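## Task

On the console, leave the MODE knob pulled out, CHECK switched on, PROGRAM turned to P4 and the lever in the CYCLE position. The UNDER or OVER light must never light, not even briefly; it lights whenever MODE is out, CHECK is on and the lever is at CYCLE together while PROGRAM is anywhere other than P4. The console is loose on the table: lifting or noticeably tipping it and letting it fall back is penalised. Each control must stay in its setting by itself once the robot lets go.

## Robot and tools

Robot: a single UR20-type six-joint arm ending in a two-finger parallel gripper with a 50 mm maximum opening. There is only one arm, so every motion command is one row. Cameras: cam_head_left, cam_head_right and cam_wrist, each 504x504.

Frames. The scene frame has its origin on the table surface beneath the arm's base, +z upward, and +y to the left when facing along +x. State lines report end_effector_position (metres) and end_effector_quat_wxyz in this frame, plus linear (m/s) and angular (rad/s) velocity. The reported hand position may be slightly wrong, especially far out. The gripper frame: fingers point along its +z, they open and close along its x. end_effector_position is the spot between the pads; fingertips extend 17.5 mm past it. Pure rotations pivot about that spot, which lies 25 mm off the last joint's axis toward gripper -y; a flat block also protrudes about 9 cm toward gripper -y and rotates with the hand, so watch its clearance.

The row. Every motion uses a row of 9 numbers, each in [-1, 1]: dx, dy, dz, rx, ry, rz, position, force_limit, speed. The first six are an offset, not a pose: the target equals the gripper pose shown in the most recent result that shows it, shifted along the gripper's own axes (before any such result, or for a second call within one reply, the reference is where the robot is when the action begins). Scale: 1.0 equals 0.6 m of translation or 180 degrees of rotation; rx, ry, rz form one rotation vector. All rows in a call share that same reference, they do not add up. Sending all zeros is not a pause; it pulls the hand back to the reference. position: +1 fully open (50 mm), about -0.65 pads touching, -1 to grip (close until blocked). force_limit per pad: -1 about 20 N, 0 about 102 N, +1 about 185 N (actual grip up to ~17 % more). speed of the finger gap: -1 20 mm/s, 0 85 mm/s, +1 150 mm/s.

Tools.
- execute_actions {"actions": [...], "pictures": bool}: a list holding one item or empty. Empty list: just report state. Action: {"rows": [[9 numbers], ...], "steps": n}, 1 to 15 rows and at most 15 steps of 1/30 s (default 15); each row lasts one step, the final row repeats to fill. Wait: {"steps": n} up to 300, counted from the previous result, your reply time included.
- move {"target": row, "speed": m/s 0.002 to 0.5 (default 0.25; rotation capped at twice that in rad/s), "stop_force": N 14 to 160, optional}: a straight path toward the offset target lasting 0.5 to 10 s (cut off at 10 s). Finger values go out at the start. It does not avoid obstacles, and the hand may lag, deviate or overshoot the speed near full reach. With stop_force the path halts when resisting force along the line to the target exceeds the pre-move reading by that much for 2 steps, backs up two steps and holds; only use it at very slow speed, not on turning moves, not before 0.2 s of scene time, and omit it when pulling away from a contact. Result line "move:" gives the ending (done, off_target, moving, held, fault, contact) and limits (paced = pose clipped; held = some steps blocked, after which motion may surge) plus distance from target.
- wait {"seconds": 0 to 10}: let the scene run with nothing new sent.
- zoom_image {"camera", "region": [x0, y0, x1, y1]} pixels, top-left origin, max 504x504.
- read_manual {"section": "licences"}: licence text only.
- finished_scene {"scene": 1 or 2}: irreversible; grades and opens the next scene.

Motion behaviour. Each control step the commanded pose is limited to 100 mm and 16 degrees from the measured pose; commands are smoothed with about 0.17 s delay; position wins over orientation if both cannot be met. After an action the arm continues only to the last clipped pose, so check the reported pose and send the remainder. "Hand target" shows the controller's current goal. "pose unreachable" and HELD mean the clearance check altered or blocked your command. The simulation runs while you think.

Gripping. Send -1 and keep it; object_status 2 confirms a hold. Codes: 0 moving, 1 blocked while opening, 2 blocked while closing, 3 at requested opening or pads met (probably empty). Changing position by 0.01 or more is needed before new force or speed values apply. Opening in mm is roughly (250 - position_measured) x 0.202.

Forces and faults. Wrist force and torque are given in gripper axes, force pointing from the surface into the arm; offset up to about 10 N, noise about 3.7 N, saturation near 200 N. Reaching a joint load limit (shoulder pan 664, shoulder lift 664, elbow 389, wrists 96.3 N m) or 150 N external force triggers a 10 s stop that cancels the rest of the call. The arm is stiff: aiming even slightly beyond a firm surface can fault it; approach slowly. Motors warn at 70 °C (MOTOR HOT) and brake at 85 °C (OVER-TEMPERATURE FAULT).

Cautions. Never let all three of MODE out, CHECK on, lever at CYCLE hold unless PROGRAM is already at the target, so set PROGRAM before the last of those three. Do not lift or tip the loose console, knock anything off the table, slam or push hard. Controls must remain set after release.

Each tool is called after "Request:" in YAML: its name, and indented under it one key for each argument.

## Session

Request:
execute_actions:
  actions: []

Scene clock: 0.00 s of 5400.00 s.
end_effector_position=(+0.8821, +0.2705, +0.2000) position_measured=3 object_status=3 end_effector_quat_wxyz=(-0.083, -0.266, +0.944, -0.176) end_effector_velocity=(-0.001, -0.000, +0.000) end_effector_angular_velocity=(-0.001, +0.001, -0.001)
Joint positions: [ 0.224 -1.18   2.032 -2.261 -1.929 -1.853]
Joint velocities: [-0.    -0.001  0.     0.002 -0.001  0.001]
Motor temperatures (°C, as the motors report them): [28 28 29 35 31 33]
Wrist force (N, on the end effector, along its own x y z axes, offset not removed): no reading
Wrist torque (N m, same axes, about the end effector's origin, offset not removed): no reading
Hand target: +0.882, +0.270, +0.200; -0.083, -0.266, +0.944, -0.176

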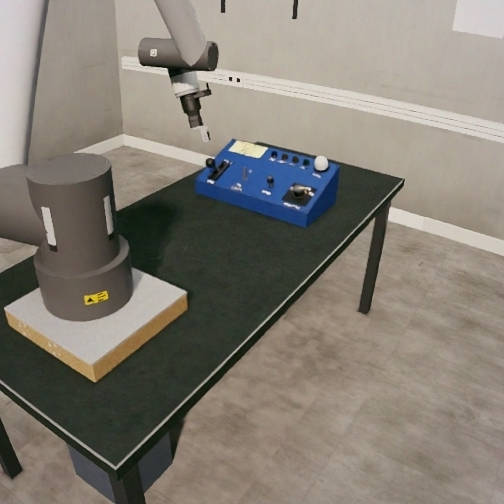

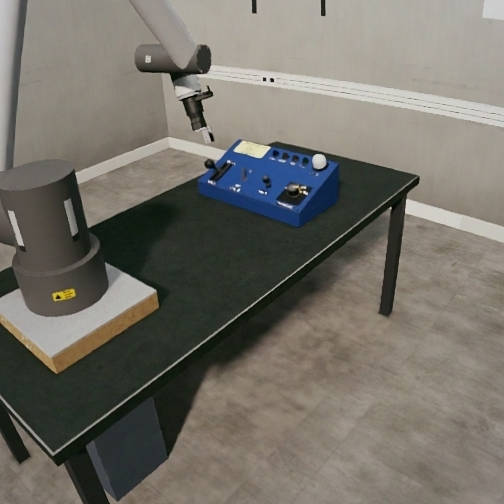

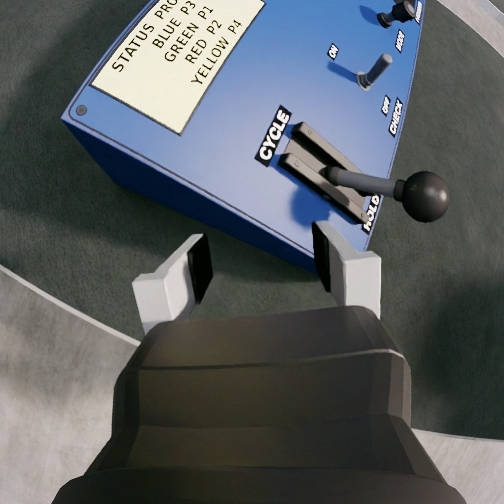

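Request:
zoom_image:
  camera: "cam_head_left"
  region: [180, 120, 360, 240]

Request:
zoom_image:
  camera: "cam_head_right"
  region: [180, 120, 360, 240]

Region (180, 120, 360, 240) of cam_head_left's 504x504 image, scaled by 2.800, with more detail than that image has.

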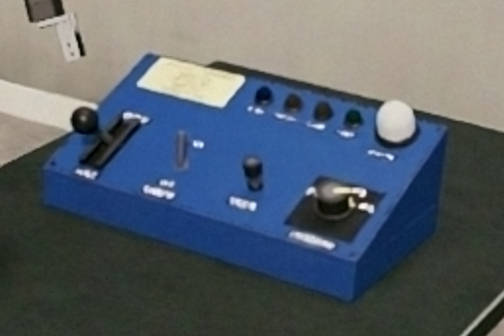

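Region (180, 120, 360, 240) of cam_head_right's 504x504 image, scaled by 2.800, with more detail than that image has.

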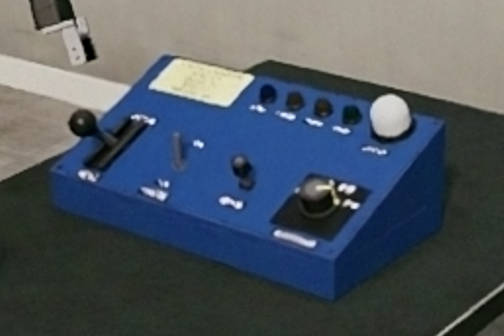

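Request:
move:
  target: [0.11,-0.315,-0.142,0,0,0,1,0,0]

Scene clock: 9.70 s of 5400.00 s.
end_effector_position=(+0.9327, +0.1208, +0.3492) position_measured=3 object_status=3 end_effector_quat_wxyz=(-0.083, -0.266, +0.944, -0.176) end_effector_velocity=(+0.000, -0.001, +0.001) end_effector_angular_velocity=(-0.000, +0.001, +0.001)
Joint positions: [ 0.062 -1.309  1.964 -2.127 -1.95  -2.025]
Joint velocities: [-0.001 -0.001 -0.001  0.002 -0.    -0.002]
Motor temperatures (°C, as the motors report them): [28 28 29 35 31 33]
Wrist force (N, on the end effector, along its own x y z axes, offset not removed): [2.3 0.7 -1.7]
Wrist torque (N m, same axes, about the end effector's origin, offset not removed): [-0.15 -0.38 0.50]
Hand target: +0.933, +0.121, +0.349; -0.083, -0.266, +0.944, -0.176
Off the commanded pose: 0.001 m, 0 deg.
After step 90, 5.30 s passed at rest.
move: done

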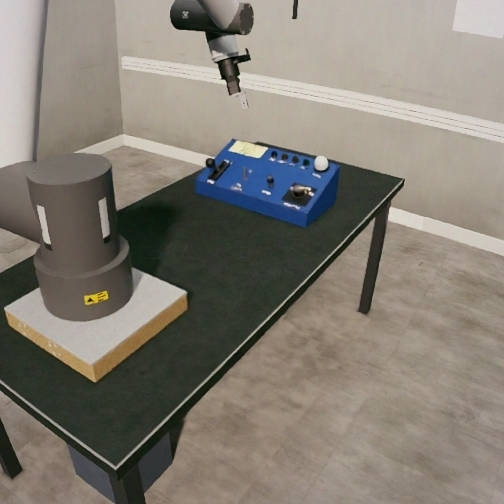

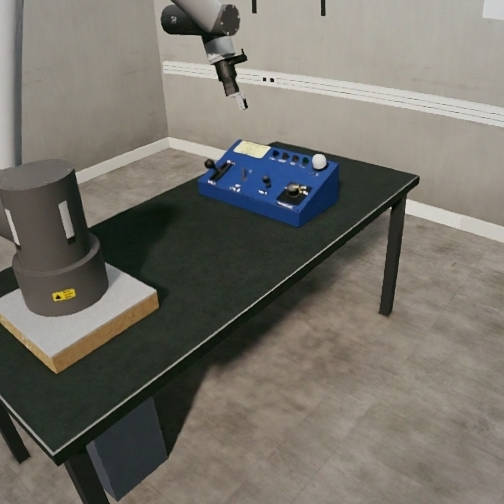

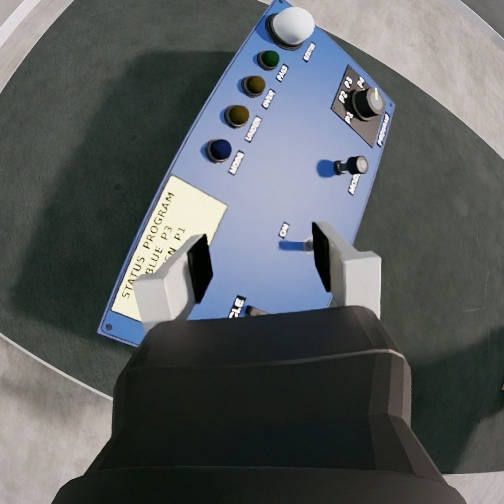

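Request:
zoom_image:
  camera: "cam_wrist"
  region: [280, 40, 420, 200]

Region (280, 40, 420, 200) of cam_wrist's 504x504 image, scaled by 3.150, with more detail than that image has; it fills the left 441 columns of this view, and the rest is white.

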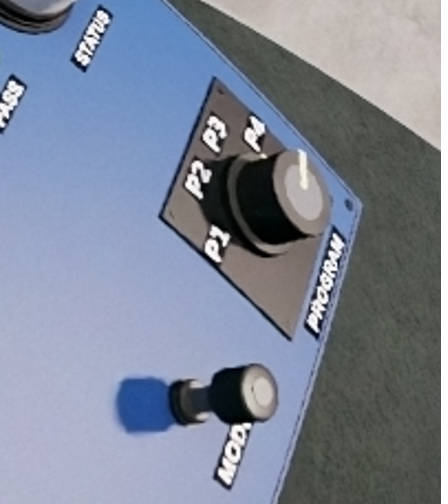

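Request:
move:
  target: [0.077,-0.225,0.09,-0.111,-0.067,0.112,1,0,0]

Scene clock: 22.27 s of 5400.00 s.
end_effector_position=(+0.9621, -0.0285, +0.3493) position_measured=3 object_status=3 end_effector_quat_wxyz=(+0.002, -0.096, +0.995, +0.007) end_effector_velocity=(+0.001, -0.001, -0.000) end_effector_angular_velocity=(+0.004, -0.002, -0.003)
Joint positions: [-0.235 -1.349  1.986 -2.209 -1.557 -1.985]
Joint velocities: [-0.002  0.     0.    -0.001  0.005  0.001]
Motor temperatures (°C, as the motors report them): [28 28 29 35 31 33]
Wrist force (N, on the end effector, along its own x y z axes, offset not removed): [2.7 -3.2 -0.6]
Wrist torque (N m, same axes, about the end effector's origin, offset not removed): [-0.80 -0.50 0.50]
Hand target: +0.962, -0.029, +0.349; +0.002, -0.096, +0.995, +0.007
Off the commanded pose: 0.001 m, 0 deg.
After step 90, 8.00 s passed at rest.
move: done

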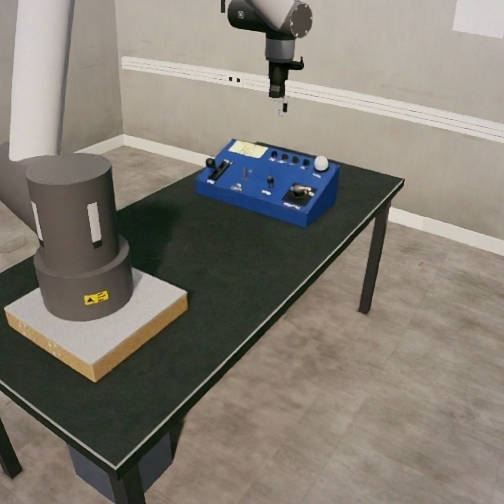

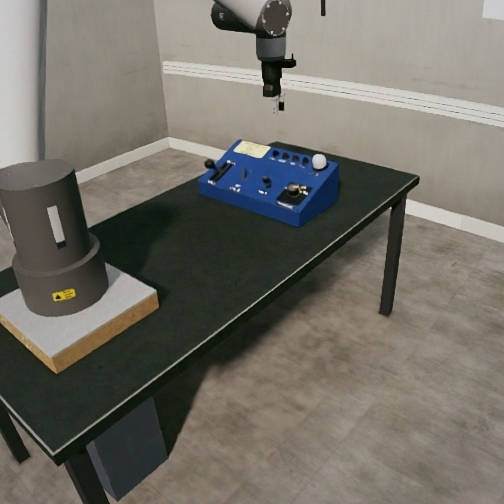

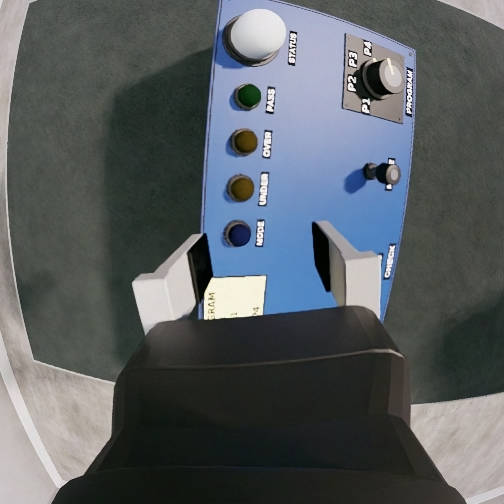

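Request:
move:
  target: [0.17,-0.2,0.1,0,0,0,1,0,0]

Request:
zoom_image:
  camera: "cam_wrist"
  region: [150, 50, 400, 300]

Scene clock: 26.27 s of 5400.00 s.
end_effector_position=(+0.8854, -0.1648, +0.2873) position_measured=3 object_status=3 end_effector_quat_wxyz=(+0.002, -0.096, +0.995, +0.007) end_effector_velocity=(-0.000, -0.001, -0.001) end_effector_angular_velocity=(+0.000, -0.001, +0.001)
Joint positions: [-0.405 -1.364  2.117 -2.322 -1.557 -2.155]
Joint velocities: [-0.002  0.     0.001 -0.002  0.001 -0.003]
Motor temperatures (°C, as the motors report them): [28 28 29 35 31 33]
Wrist force (N, on the end effector, along its own x y z axes, offset not removed): [1.7 -1.2 0.4]
Wrist torque (N m, same axes, about the end effector's origin, offset not removed): [-0.46 -0.28 0.40]
Hand target: +0.885, -0.165, +0.287; +0.002, -0.096, +0.995, +0.007
Off the commanded pose: 0.000 m, 0 deg.
move: done

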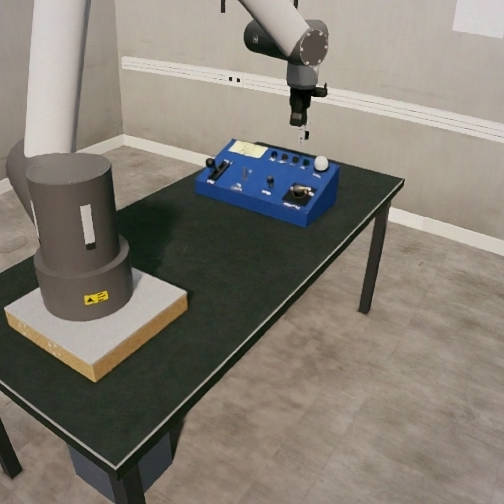

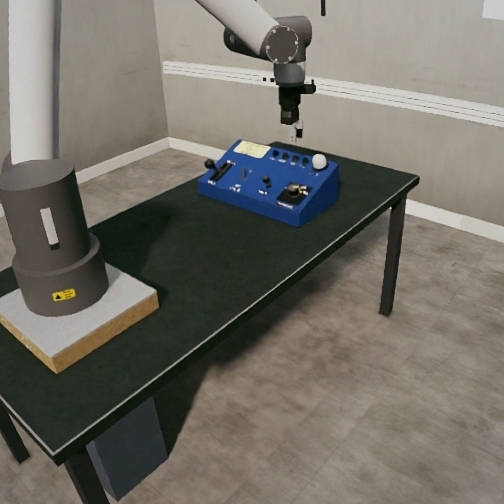

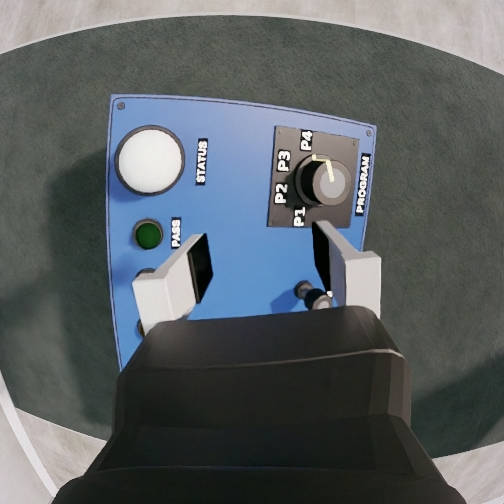

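Region (150, 50, 400, 300) of cam_wrist's 504x504 image, scaled by 2.016, with more detail than that image has.

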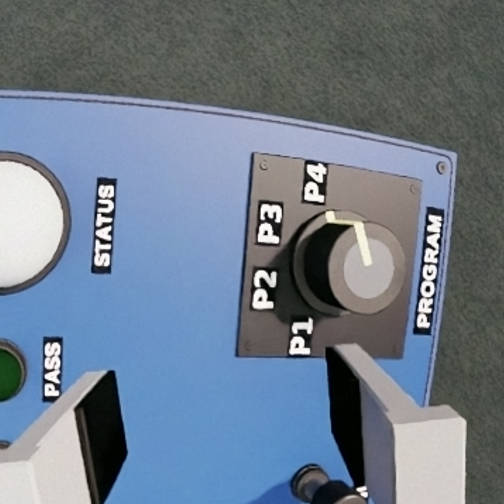

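Request:
move:
  target: [0.172,0.16,0.128,0,-0.111,0,1,0,0]

Scene clock: 44.97 s of 5400.00 s.
end_effector_position=(+0.7657, -0.0894, +0.2117) position_measured=3 object_status=3 end_effector_quat_wxyz=(+0.175, -0.094, +0.980, +0.024) end_effector_velocity=(-0.001, +0.001, -0.002) end_effector_angular_velocity=(+0.000, -0.007, -0.001)
Joint positions: [-0.473 -1.418  2.515 -2.946 -1.349 -2.189]
Joint velocities: [-0.001  0.004  0.006 -0.016  0.003  0.001]
Motor temperatures (°C, as the motors report them): [28 28 29 35 31 33]
Wrist force (N, on the end effector, along its own x y z axes, offset not removed): [3.2 -1.9 -0.9]
Wrist torque (N m, same axes, about the end effector's origin, offset not removed): [-0.59 -0.53 0.45]
Hand target: +0.766, -0.089, +0.211; +0.175, -0.094, +0.980, +0.024
Off the commanded pose: 0.001 m, 0 deg.
After step 90, 14.50 s passed at rest.
move: done

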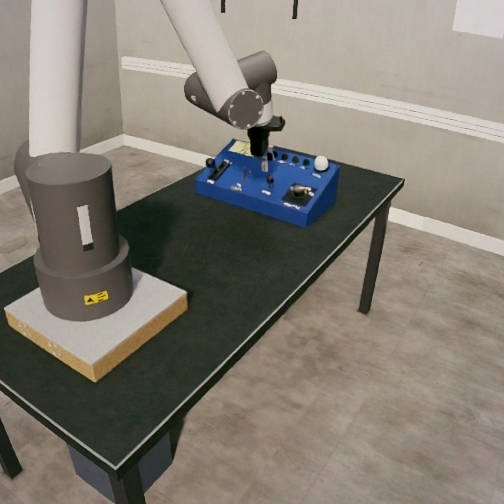

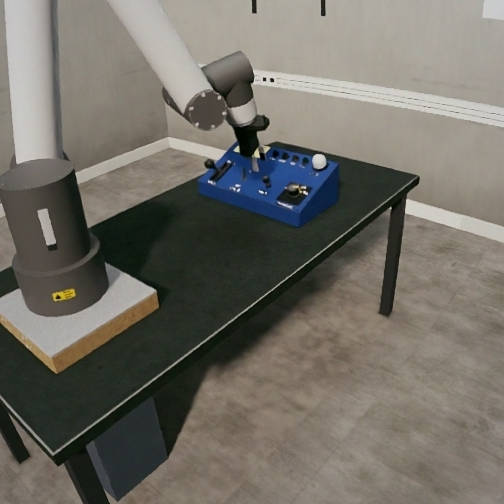

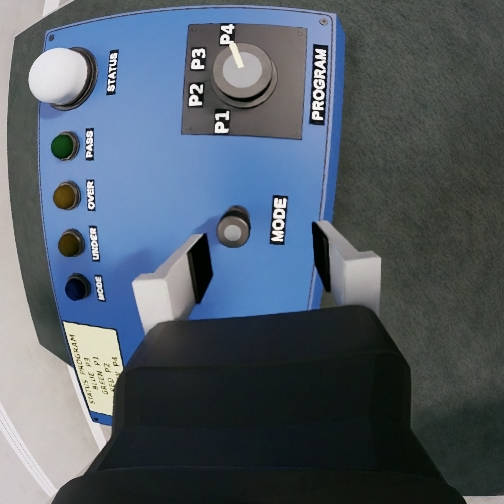

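Request:
move:
  target: [-0.028,0.01,0.08,0,0,0,1,0,0]
  speed: 0.1

Scene clock: 48.70 s of 5400.00 s.
end_effector_position=(+0.7961, -0.0767, +0.1727) position_measured=3 object_status=3 end_effector_quat_wxyz=(+0.175, -0.094, +0.980, +0.024) end_effector_velocity=(+0.001, +0.000, -0.001) end_effector_angular_velocity=(-0.000, -0.001, +0.000)
Joint positions: [-0.434 -1.322  2.496 -3.031 -1.36  -2.151]
Joint velocities: [ 0.001  0.002 -0.001 -0.003  0.     0.001]
Motor temperatures (°C, as the motors report them): [28 28 29 35 31 33]
Wrist force (N, on the end effector, along its own x y z axes, offset not removed): [1.3 -1.3 -0.9]
Wrist torque (N m, same axes, about the end effector's origin, offset not removed): [-0.53 -0.21 0.46]
Hand target: +0.796, -0.077, +0.173; +0.175, -0.094, +0.980, +0.024
Off the commanded pose: 0.000 m, 0 deg.
move: done

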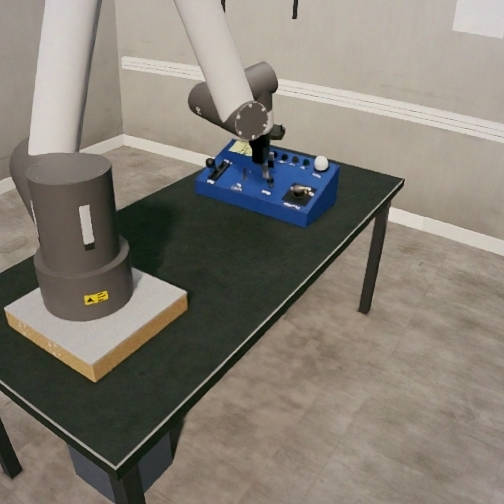

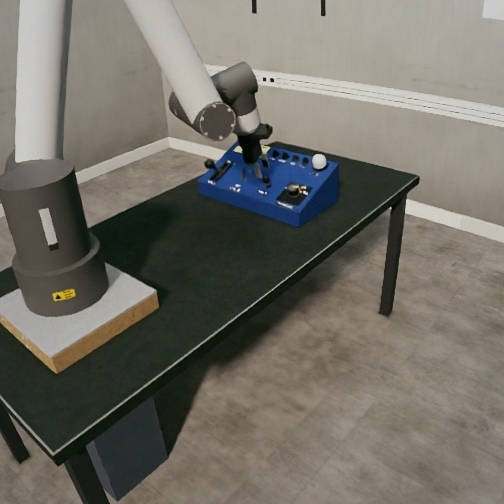

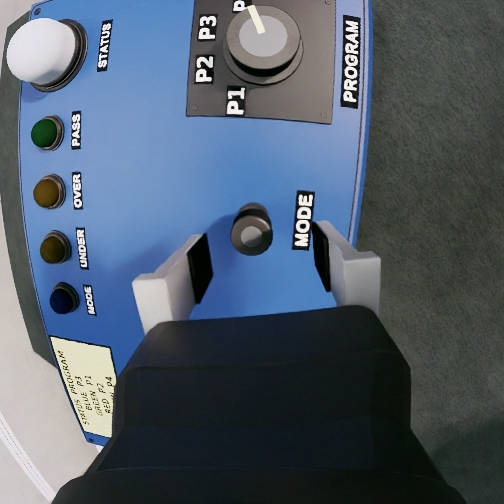

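Request:
move:
  target: [-0.008,0.013,0.09,0,0,0,1,0,0]
  speed: 0.08

Scene clock: 52.23 s of 5400.00 s.
end_effector_position=(+0.8172, -0.0639, +0.1240) position_measured=3 object_status=3 end_effector_quat_wxyz=(+0.175, -0.094, +0.980, +0.024) end_effector_velocity=(+0.001, +0.000, -0.001) end_effector_angular_velocity=(-0.001, -0.002, -0.000)
Joint positions: [-0.404 -1.219  2.487 -3.131 -1.368 -2.121]
Joint velocities: [ 0.001  0.002 -0.    -0.004 -0.     0.001]
Motor temperatures (°C, as the motors report them): [28 28 29 35 31 33]
Wrist force (N, on the end effector, along its own x y z axes, offset not removed): [3.0 -0.4 -0.7]
Wrist torque (N m, same axes, about the end effector's origin, offset not removed): [-0.33 -0.55 0.50]
Hand target: +0.817, -0.064, +0.124; +0.175, -0.094, +0.980, +0.024
Off the commanded pose: 0.000 m, 0 deg.
move: done

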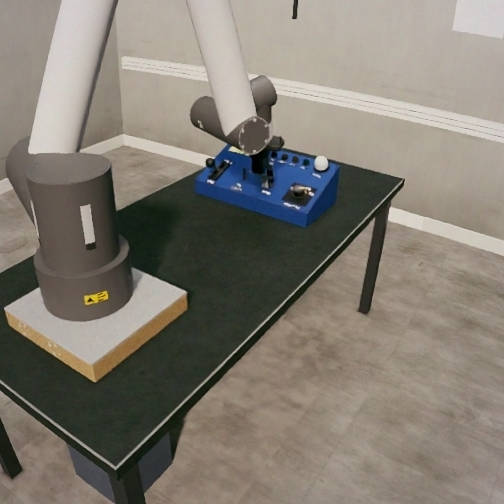

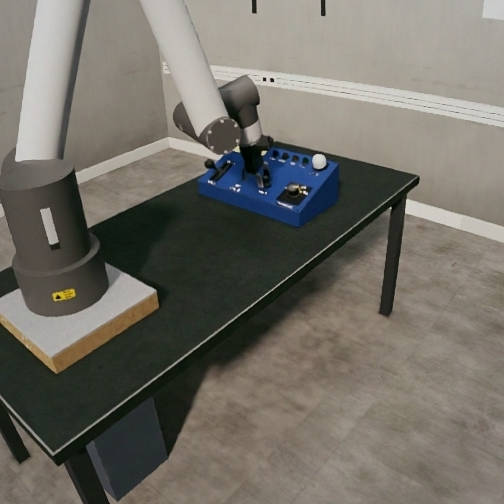

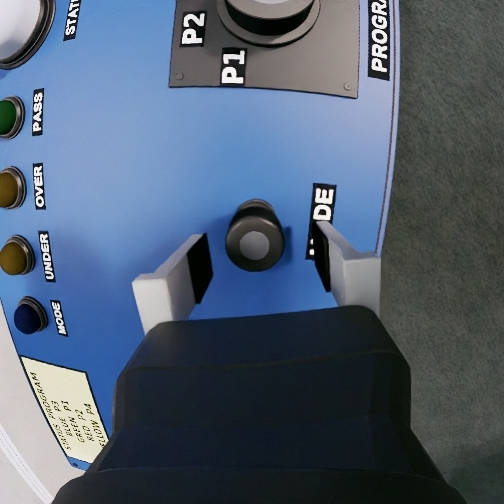

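Request:
move:
  target: [-0.003,0.008,0.085,0,0,0,1,0,0]
  speed: 0.04
  stop_force: 25

Scene clock: 66.30 s of 5400.00 s.
end_effector_position=(+0.8254, -0.0597, +0.1029) position_measured=3 object_status=3 end_effector_quat_wxyz=(+0.175, -0.094, +0.980, +0.023) end_effector_velocity=(+0.000, +0.000, +0.000) end_effector_angular_velocity=(-0.001, -0.001, -0.000)
Joint positions: [-0.393 -1.175  2.482 -3.173 -1.371 -2.111]
Joint velocities: [ 0.     0.    -0.    -0.001 -0.001  0.   ]
Motor temperatures (°C, as the motors report them): [28 28 29 35 31 33]
Wrist force (N, on the end effector, along its own x y z axes, offset not removed): [0.6 0.9 -11.6]
Wrist torque (N m, same axes, about the end effector's origin, offset not removed): [-0.48 -0.81 0.33]
Hand target: +0.825, -0.060, +0.103; +0.175, -0.094, +0.980, +0.023
Off the commanded pose: 0.028 m, 0 deg.
FORCE FAULT: contact force on the arm reached its limit, and the arm stopped for 10 seconds. The contact can be on any part of the arm, not only on its tool. The arm's remaining commands of this call were not run. The arm holds still and accepts commands again. Move the arm away from the contact; if what it grips holds it there, let go first. Pushing or pulling that hard again can fault the arm again.
After step 90, 0.30 s passed at rest.
move: fault

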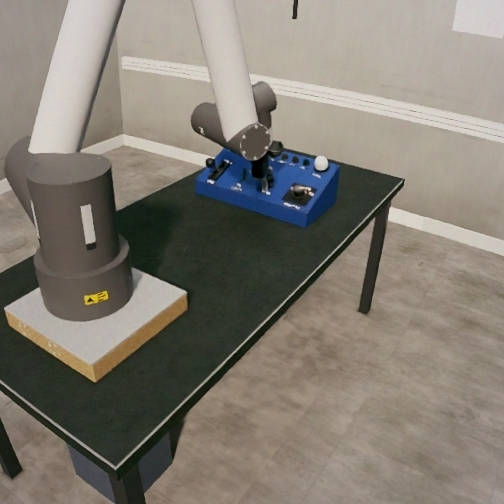

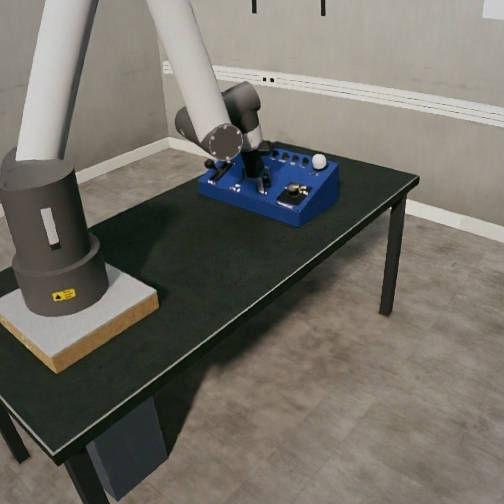

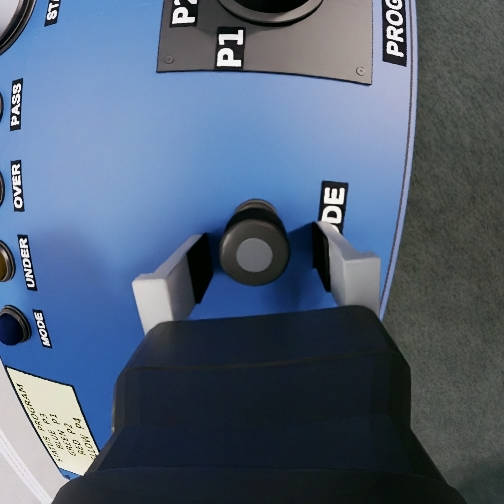

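Request:
move:
  target: [0,0,-0.005,0,0,0,1,0,0]
  speed: 0.01

Request:
move:
  target: [0,0,0,0,0,0,-1,-0.5,-0.5]

Request:
move:
  target: [0,0,-0.025,0,0,0,-1,-0.5,-0.5]
  speed: 0.01
  stop_force: 40

Scene clock: 71.37 s of 5400.00 s.
end_effector_position=(+0.8244, -0.0599, +0.1057) position_measured=3 object_status=3 end_effector_quat_wxyz=(+0.175, -0.094, +0.980, +0.023) end_effector_velocity=(-0.000, -0.000, +0.001) end_effector_angular_velocity=(+0.000, -0.000, +0.000)
Joint positions: [-0.394 -1.181  2.483 -3.168 -1.371 -2.111]
Joint velocities: [-0.001 -0.002  0.     0.002  0.001 -0.   ]
Motor temperatures (°C, as the motors report them): [28 28 29 35 31 33]
Wrist force (N, on the end effector, along its own x y z axes, offset not removed): [1.9 -2.8 -2.2]
Wrist torque (N m, same axes, about the end effector's origin, offset not removed): [-0.84 -0.36 0.44]
Hand target: +0.824, -0.060, +0.106; +0.175, -0.094, +0.980, +0.023
Off the commanded pose: 0.000 m, 0 deg.
After step 90, 1.37 s passed at rest.
move: done

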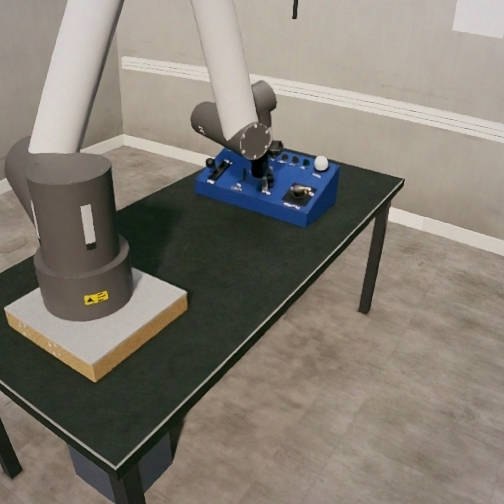

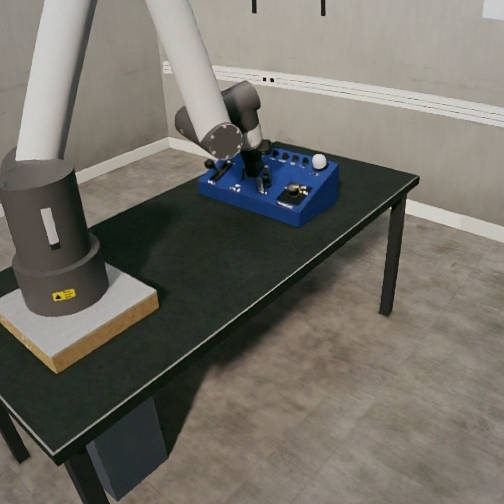

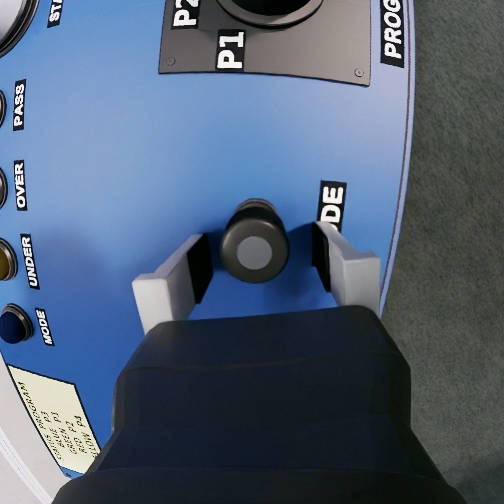

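Scene clock: 72.13 s of 5400.00 s.
end_effector_position=(+0.8245, -0.0599, +0.1057) position_measured=135 object_status=2 end_effector_quat_wxyz=(+0.175, -0.094, +0.980, +0.023) end_effector_velocity=(-0.000, +0.000, -0.000) end_effector_angular_velocity=(+0.001, +0.000, +0.000)
Joint positions: [-0.394 -1.181  2.483 -3.168 -1.371 -2.112]
Joint velocities: [-0. -0.  0.  0.  0. -0.]
Motor temperatures (°C, as the motors report them): [28 28 29 35 31 33]
Wrist force (N, on the end effector, along its own x y z axes, offset not removed): [-22.2 1.6 1.6]
Wrist torque (N m, same axes, about the end effector's origin, offset not removed): [-0.56 -0.18 0.15]
Hand target: +0.824, -0.060, +0.106; +0.175, -0.094, +0.980, +0.023
Off the commanded pose: 0.000 m, 0 deg.
move: done

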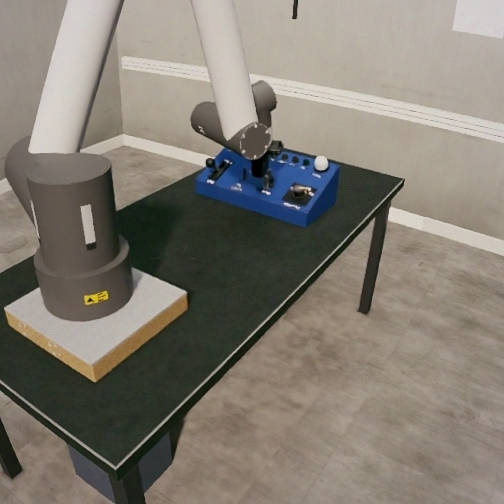

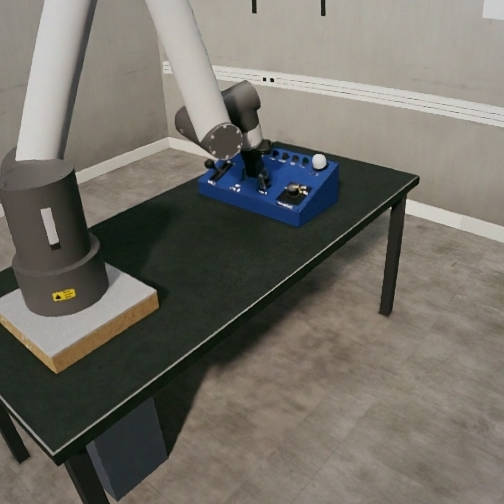

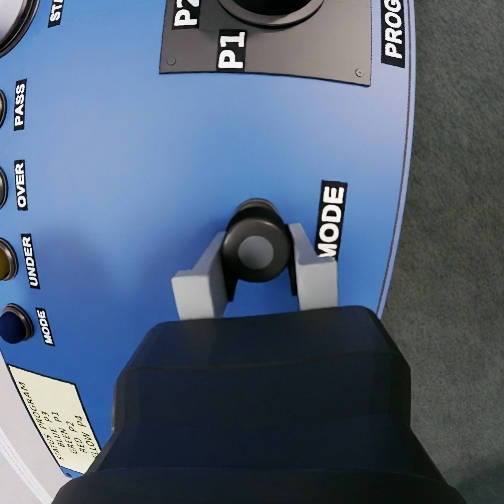

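Scene clock: 73.87 s of 5400.00 s.
end_effector_position=(+0.8194, -0.0611, +0.1196) position_measured=135 object_status=2 end_effector_quat_wxyz=(+0.175, -0.094, +0.980, +0.023) end_effector_velocity=(-0.000, +0.000, +0.001) end_effector_angular_velocity=(+0.001, -0.000, -0.001)
Joint positions: [-0.398 -1.209  2.486 -3.142 -1.37  -2.116]
Joint velocities: [-0.    -0.002  0.     0.002  0.     0.001]
Motor temperatures (°C, as the motors report them): [28 28 29 35 31 33]
Wrist force (N, on the end effector, along its own x y z axes, offset not removed): [-11.2 37.6 1.2]
Wrist torque (N m, same axes, about the end effector's origin, offset not removed): [-0.02 -0.67 0.24]
Hand target: +0.819, -0.061, +0.120; +0.175, -0.094, +0.980, +0.023
Off the commanded pose: 0.000 m, 0 deg.
move: done

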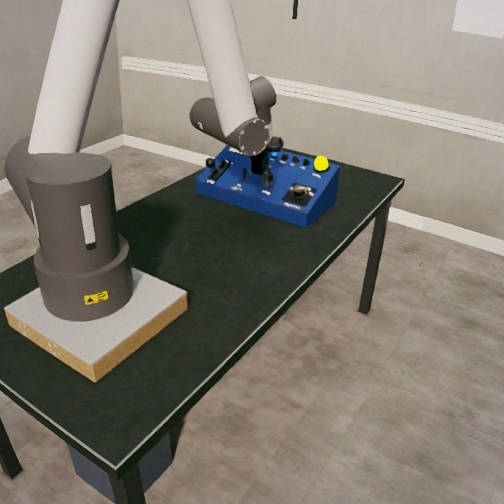

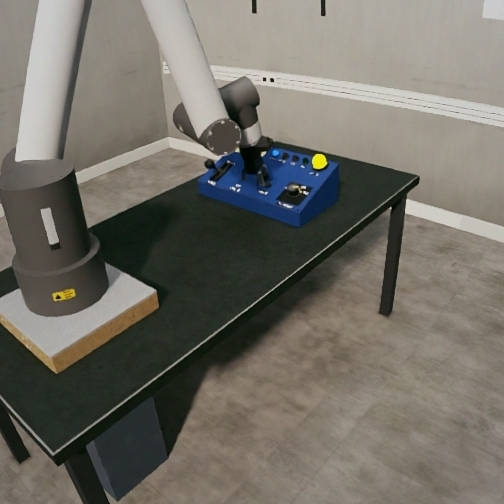

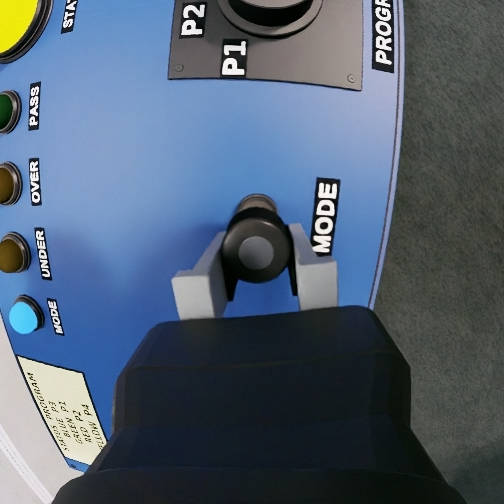

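Request:
move:
  target: [0,0,0,0,0,0,1,0,0]

Request:
move:
  target: [0,0,-0.1,0,0,0,1,0,0]
  speed: 0.1

Request:
move:
  target: [0,0.13,0,0,0,0,1,0,0]
  speed: 0.1

Scene clock: 77.90 s of 5400.00 s.
end_effector_position=(+0.8194, -0.0612, +0.1197) position_measured=3 object_status=3 end_effector_quat_wxyz=(+0.175, -0.094, +0.980, +0.023) end_effector_velocity=(+0.000, +0.000, +0.000) end_effector_angular_velocity=(-0.000, -0.001, +0.000)
Joint positions: [-0.399 -1.21   2.486 -3.142 -1.37  -2.116]
Joint velocities: [ 0.     0.    -0.    -0.002  0.     0.   ]
Motor temperatures (°C, as the motors report them): [28 28 29 35 31 33]
Wrist force (N, on the end effector, along its own x y z axes, offset not removed): [1.2 -2.2 0.0]
Wrist torque (N m, same axes, about the end effector's origin, offset not removed): [-0.67 -0.18 0.53]
Hand target: +0.819, -0.061, +0.120; +0.175, -0.094, +0.980, +0.023
Off the commanded pose: 0.000 m, 0 deg.
After step 90, 0.33 s passed at rest.
move: done

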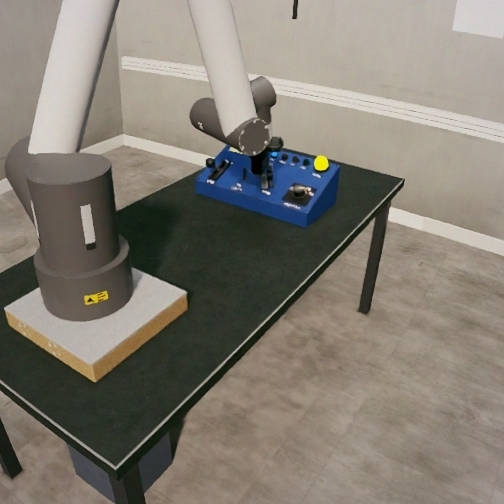

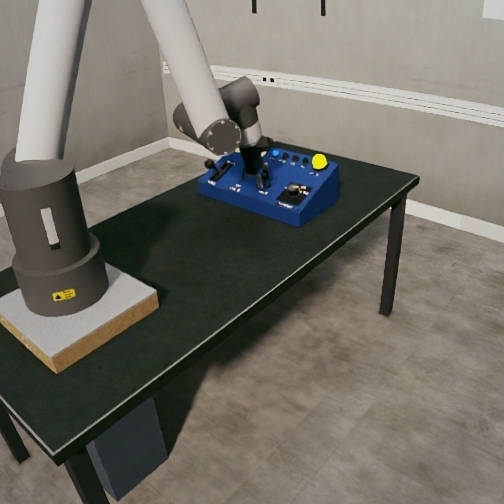

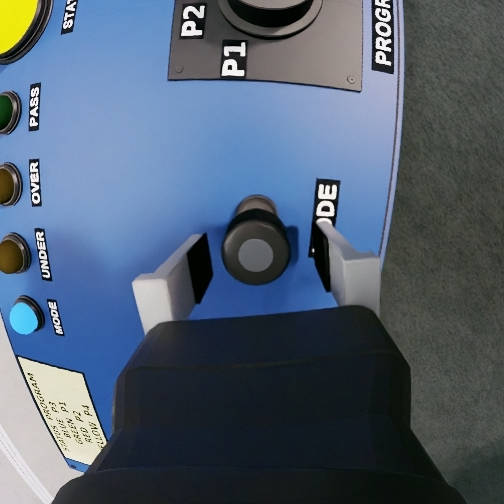

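Scene clock: 78.93 s of 5400.00 s.
end_effector_position=(+0.7991, -0.0659, +0.1757) position_measured=3 object_status=3 end_effector_quat_wxyz=(+0.175, -0.094, +0.980, +0.023) end_effector_velocity=(-0.001, +0.000, +0.001) end_effector_angular_velocity=(+0.001, +0.001, +0.001)
Joint positions: [-0.417 -1.325  2.493 -3.03  -1.364 -2.134]
Joint velocities: [-0.    -0.002 -0.     0.004  0.    -0.001]
Motor temperatures (°C, as the motors report them): [28 28 29 35 31 33]
Wrist force (N, on the end effector, along its own x y z axes, offset not removed): [3.8 -1.4 -0.4]
Wrist torque (N m, same axes, about the end effector's origin, offset not removed): [-0.55 -0.71 0.37]
Hand target: +0.799, -0.066, +0.176; +0.175, -0.094, +0.980, +0.023
Off the commanded pose: 0.000 m, 0 deg.
move: done

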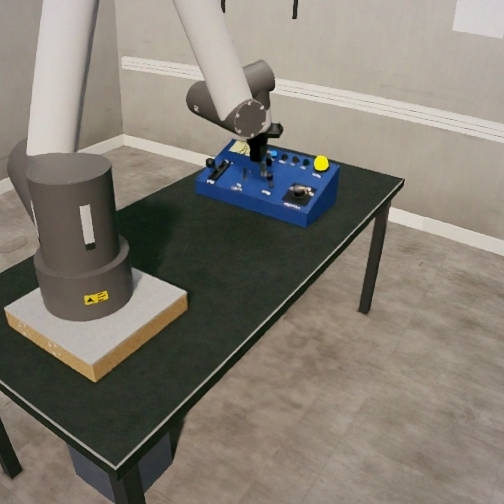

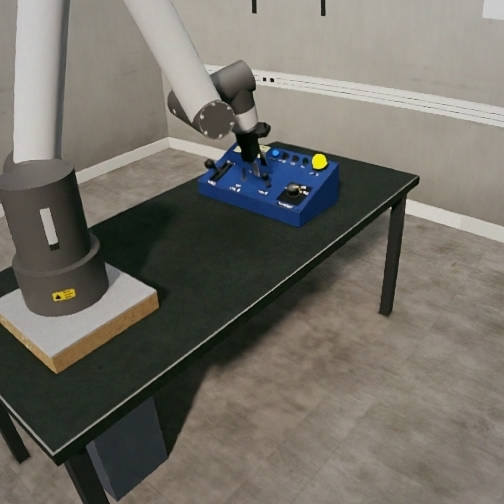

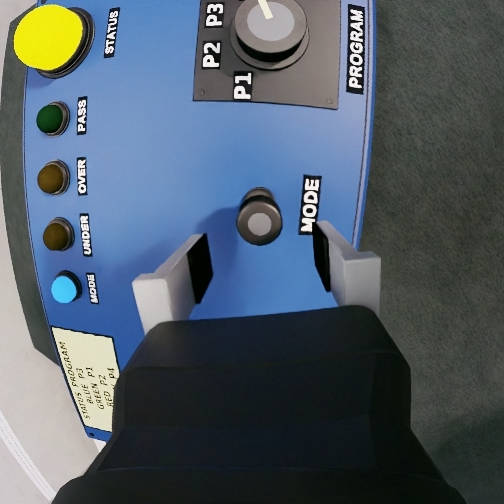

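Scene clock: 80.13 s of 5400.00 s.
end_effector_position=(+0.7840, +0.0104, +0.1768) position_measured=3 object_status=3 end_effector_quat_wxyz=(+0.175, -0.094, +0.980, +0.023) end_effector_velocity=(-0.000, +0.001, +0.000) end_effector_angular_velocity=(+0.000, -0.001, -0.001)
Joint positions: [-0.313 -1.335  2.518 -3.064 -1.395 -2.033]
Joint velocities: [ 0.002 -0.     0.    -0.001 -0.     0.002]
Motor temperatures (°C, as the motors report them): [28 28 29 35 31 33]
Wrist force (N, on the end effector, along its own x y z axes, offset not removed): [2.7 -4.0 0.1]
Wrist torque (N m, same axes, about the end effector's origin, offset not removed): [-1.03 -0.53 0.47]
Hand target: +0.784, +0.010, +0.177; +0.175, -0.094, +0.980, +0.023
Off the commanded pose: 0.000 m, 0 deg.
move: done

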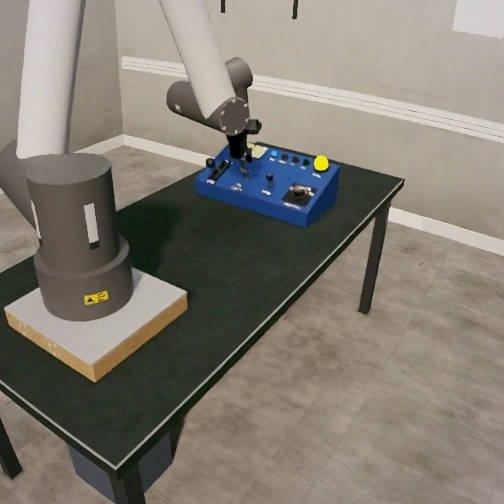

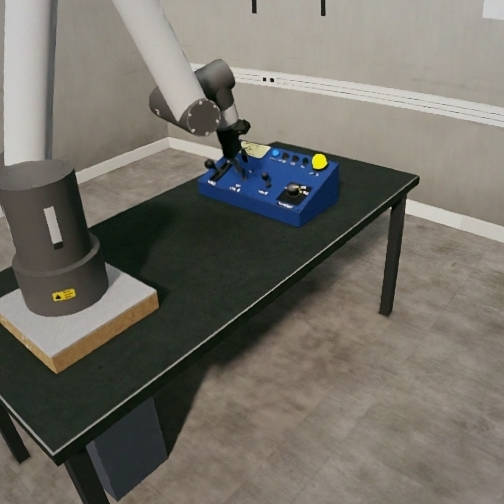

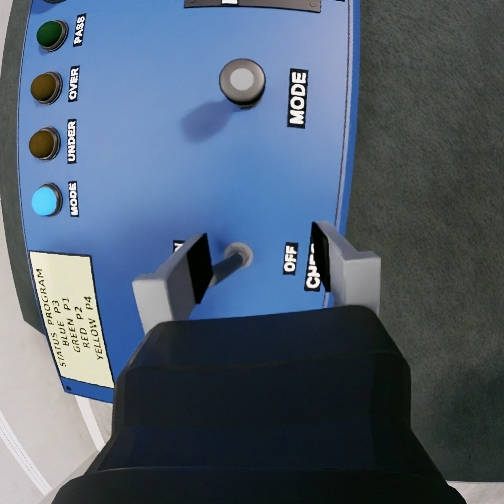

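Request:
move:
  target: [0,-0.07,0,0,0,0,1,0,0]
  speed: 0.1

Scene clock: 84.17 s of 5400.00 s.
end_effector_position=(+0.7921, -0.0307, +0.1762) position_measured=3 object_status=3 end_effector_quat_wxyz=(+0.175, -0.094, +0.980, +0.023) end_effector_velocity=(+0.000, -0.001, -0.000) end_effector_angular_velocity=(-0.000, +0.000, +0.001)
Joint positions: [-0.37  -1.331  2.506 -3.047 -1.378 -2.088]
Joint velocities: [-0.001  0.    -0.     0.001  0.    -0.002]
Motor temperatures (°C, as the motors report them): [28 28 29 35 31 33]
Wrist force (N, on the end effector, along its own x y z axes, offset not removed): [2.1 -1.7 -2.3]
Wrist torque (N m, same axes, about the end effector's origin, offset not removed): [-0.62 -0.36 0.45]
Hand target: +0.792, -0.031, +0.176; +0.175, -0.094, +0.980, +0.023
Off the commanded pose: 0.000 m, 0 deg.
After step 90, 0.17 s passed at rest.
move: done

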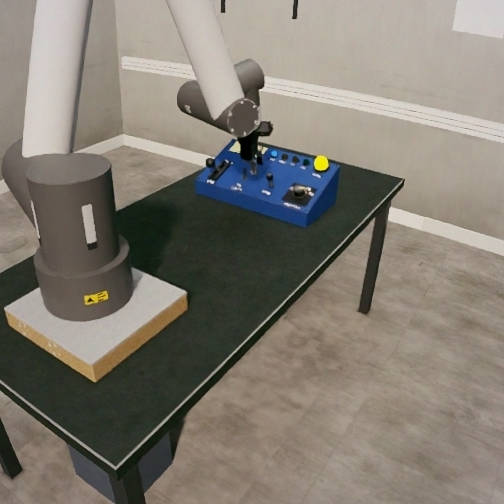

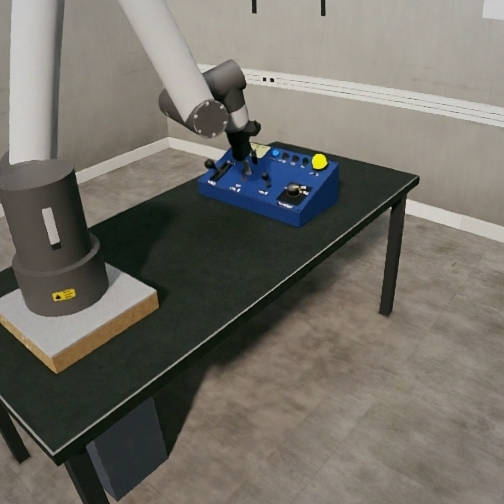

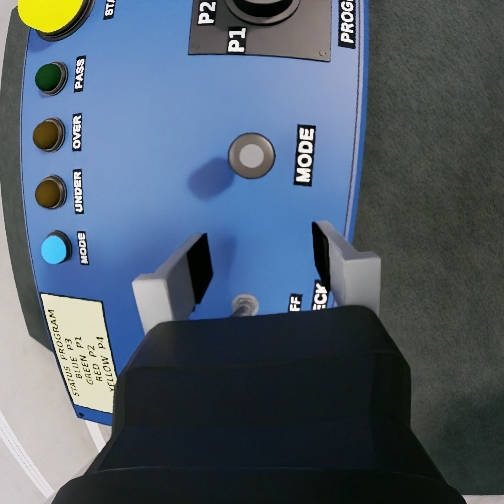

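Request:
move:
  target: [0,0.13,-0.13,0,0,0,1,0,0]
  speed: 0.12

Scene clock: 90.50 s of 5400.00 s.
end_effector_position=(+0.7505, +0.0395, +0.2500) position_measured=3 object_status=3 end_effector_quat_wxyz=(+0.175, -0.094, +0.980, +0.023) end_effector_velocity=(+0.000, +0.001, +0.001) end_effector_angular_velocity=(+0.000, +0.000, -0.000)
Joint positions: [-0.282 -1.495  2.521 -2.913 -1.405 -2.003]
Joint velocities: [ 0.001 -0.002 -0.001  0.003 -0.     0.001]
Motor temperatures (°C, as the motors report them): [28 28 29 35 31 33]
Wrist force (N, on the end effector, along its own x y z axes, offset not removed): [1.4 -2.6 -2.7]
Wrist torque (N m, same axes, about the end effector's origin, offset not removed): [-0.80 -0.25 0.54]
Hand target: +0.751, +0.039, +0.250; +0.175, -0.094, +0.980, +0.023
Off the commanded pose: 0.001 m, 0 deg.
After step 90, 1.97 s passed at rest.
move: done

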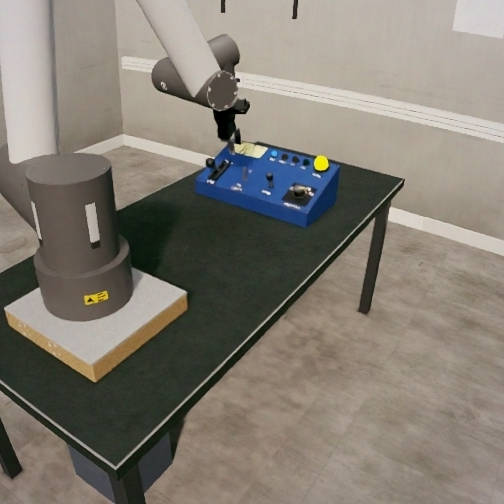

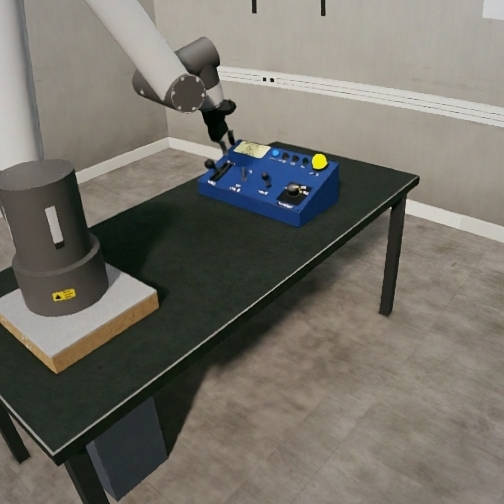

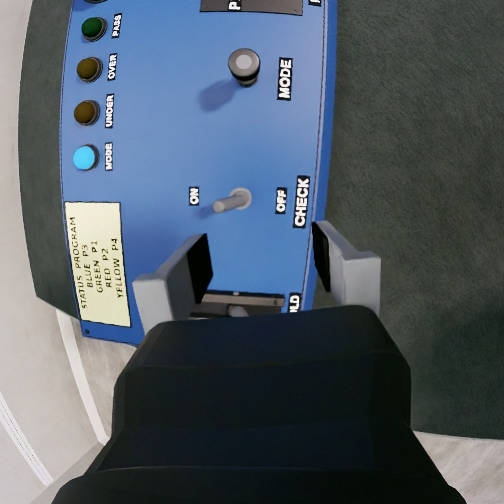

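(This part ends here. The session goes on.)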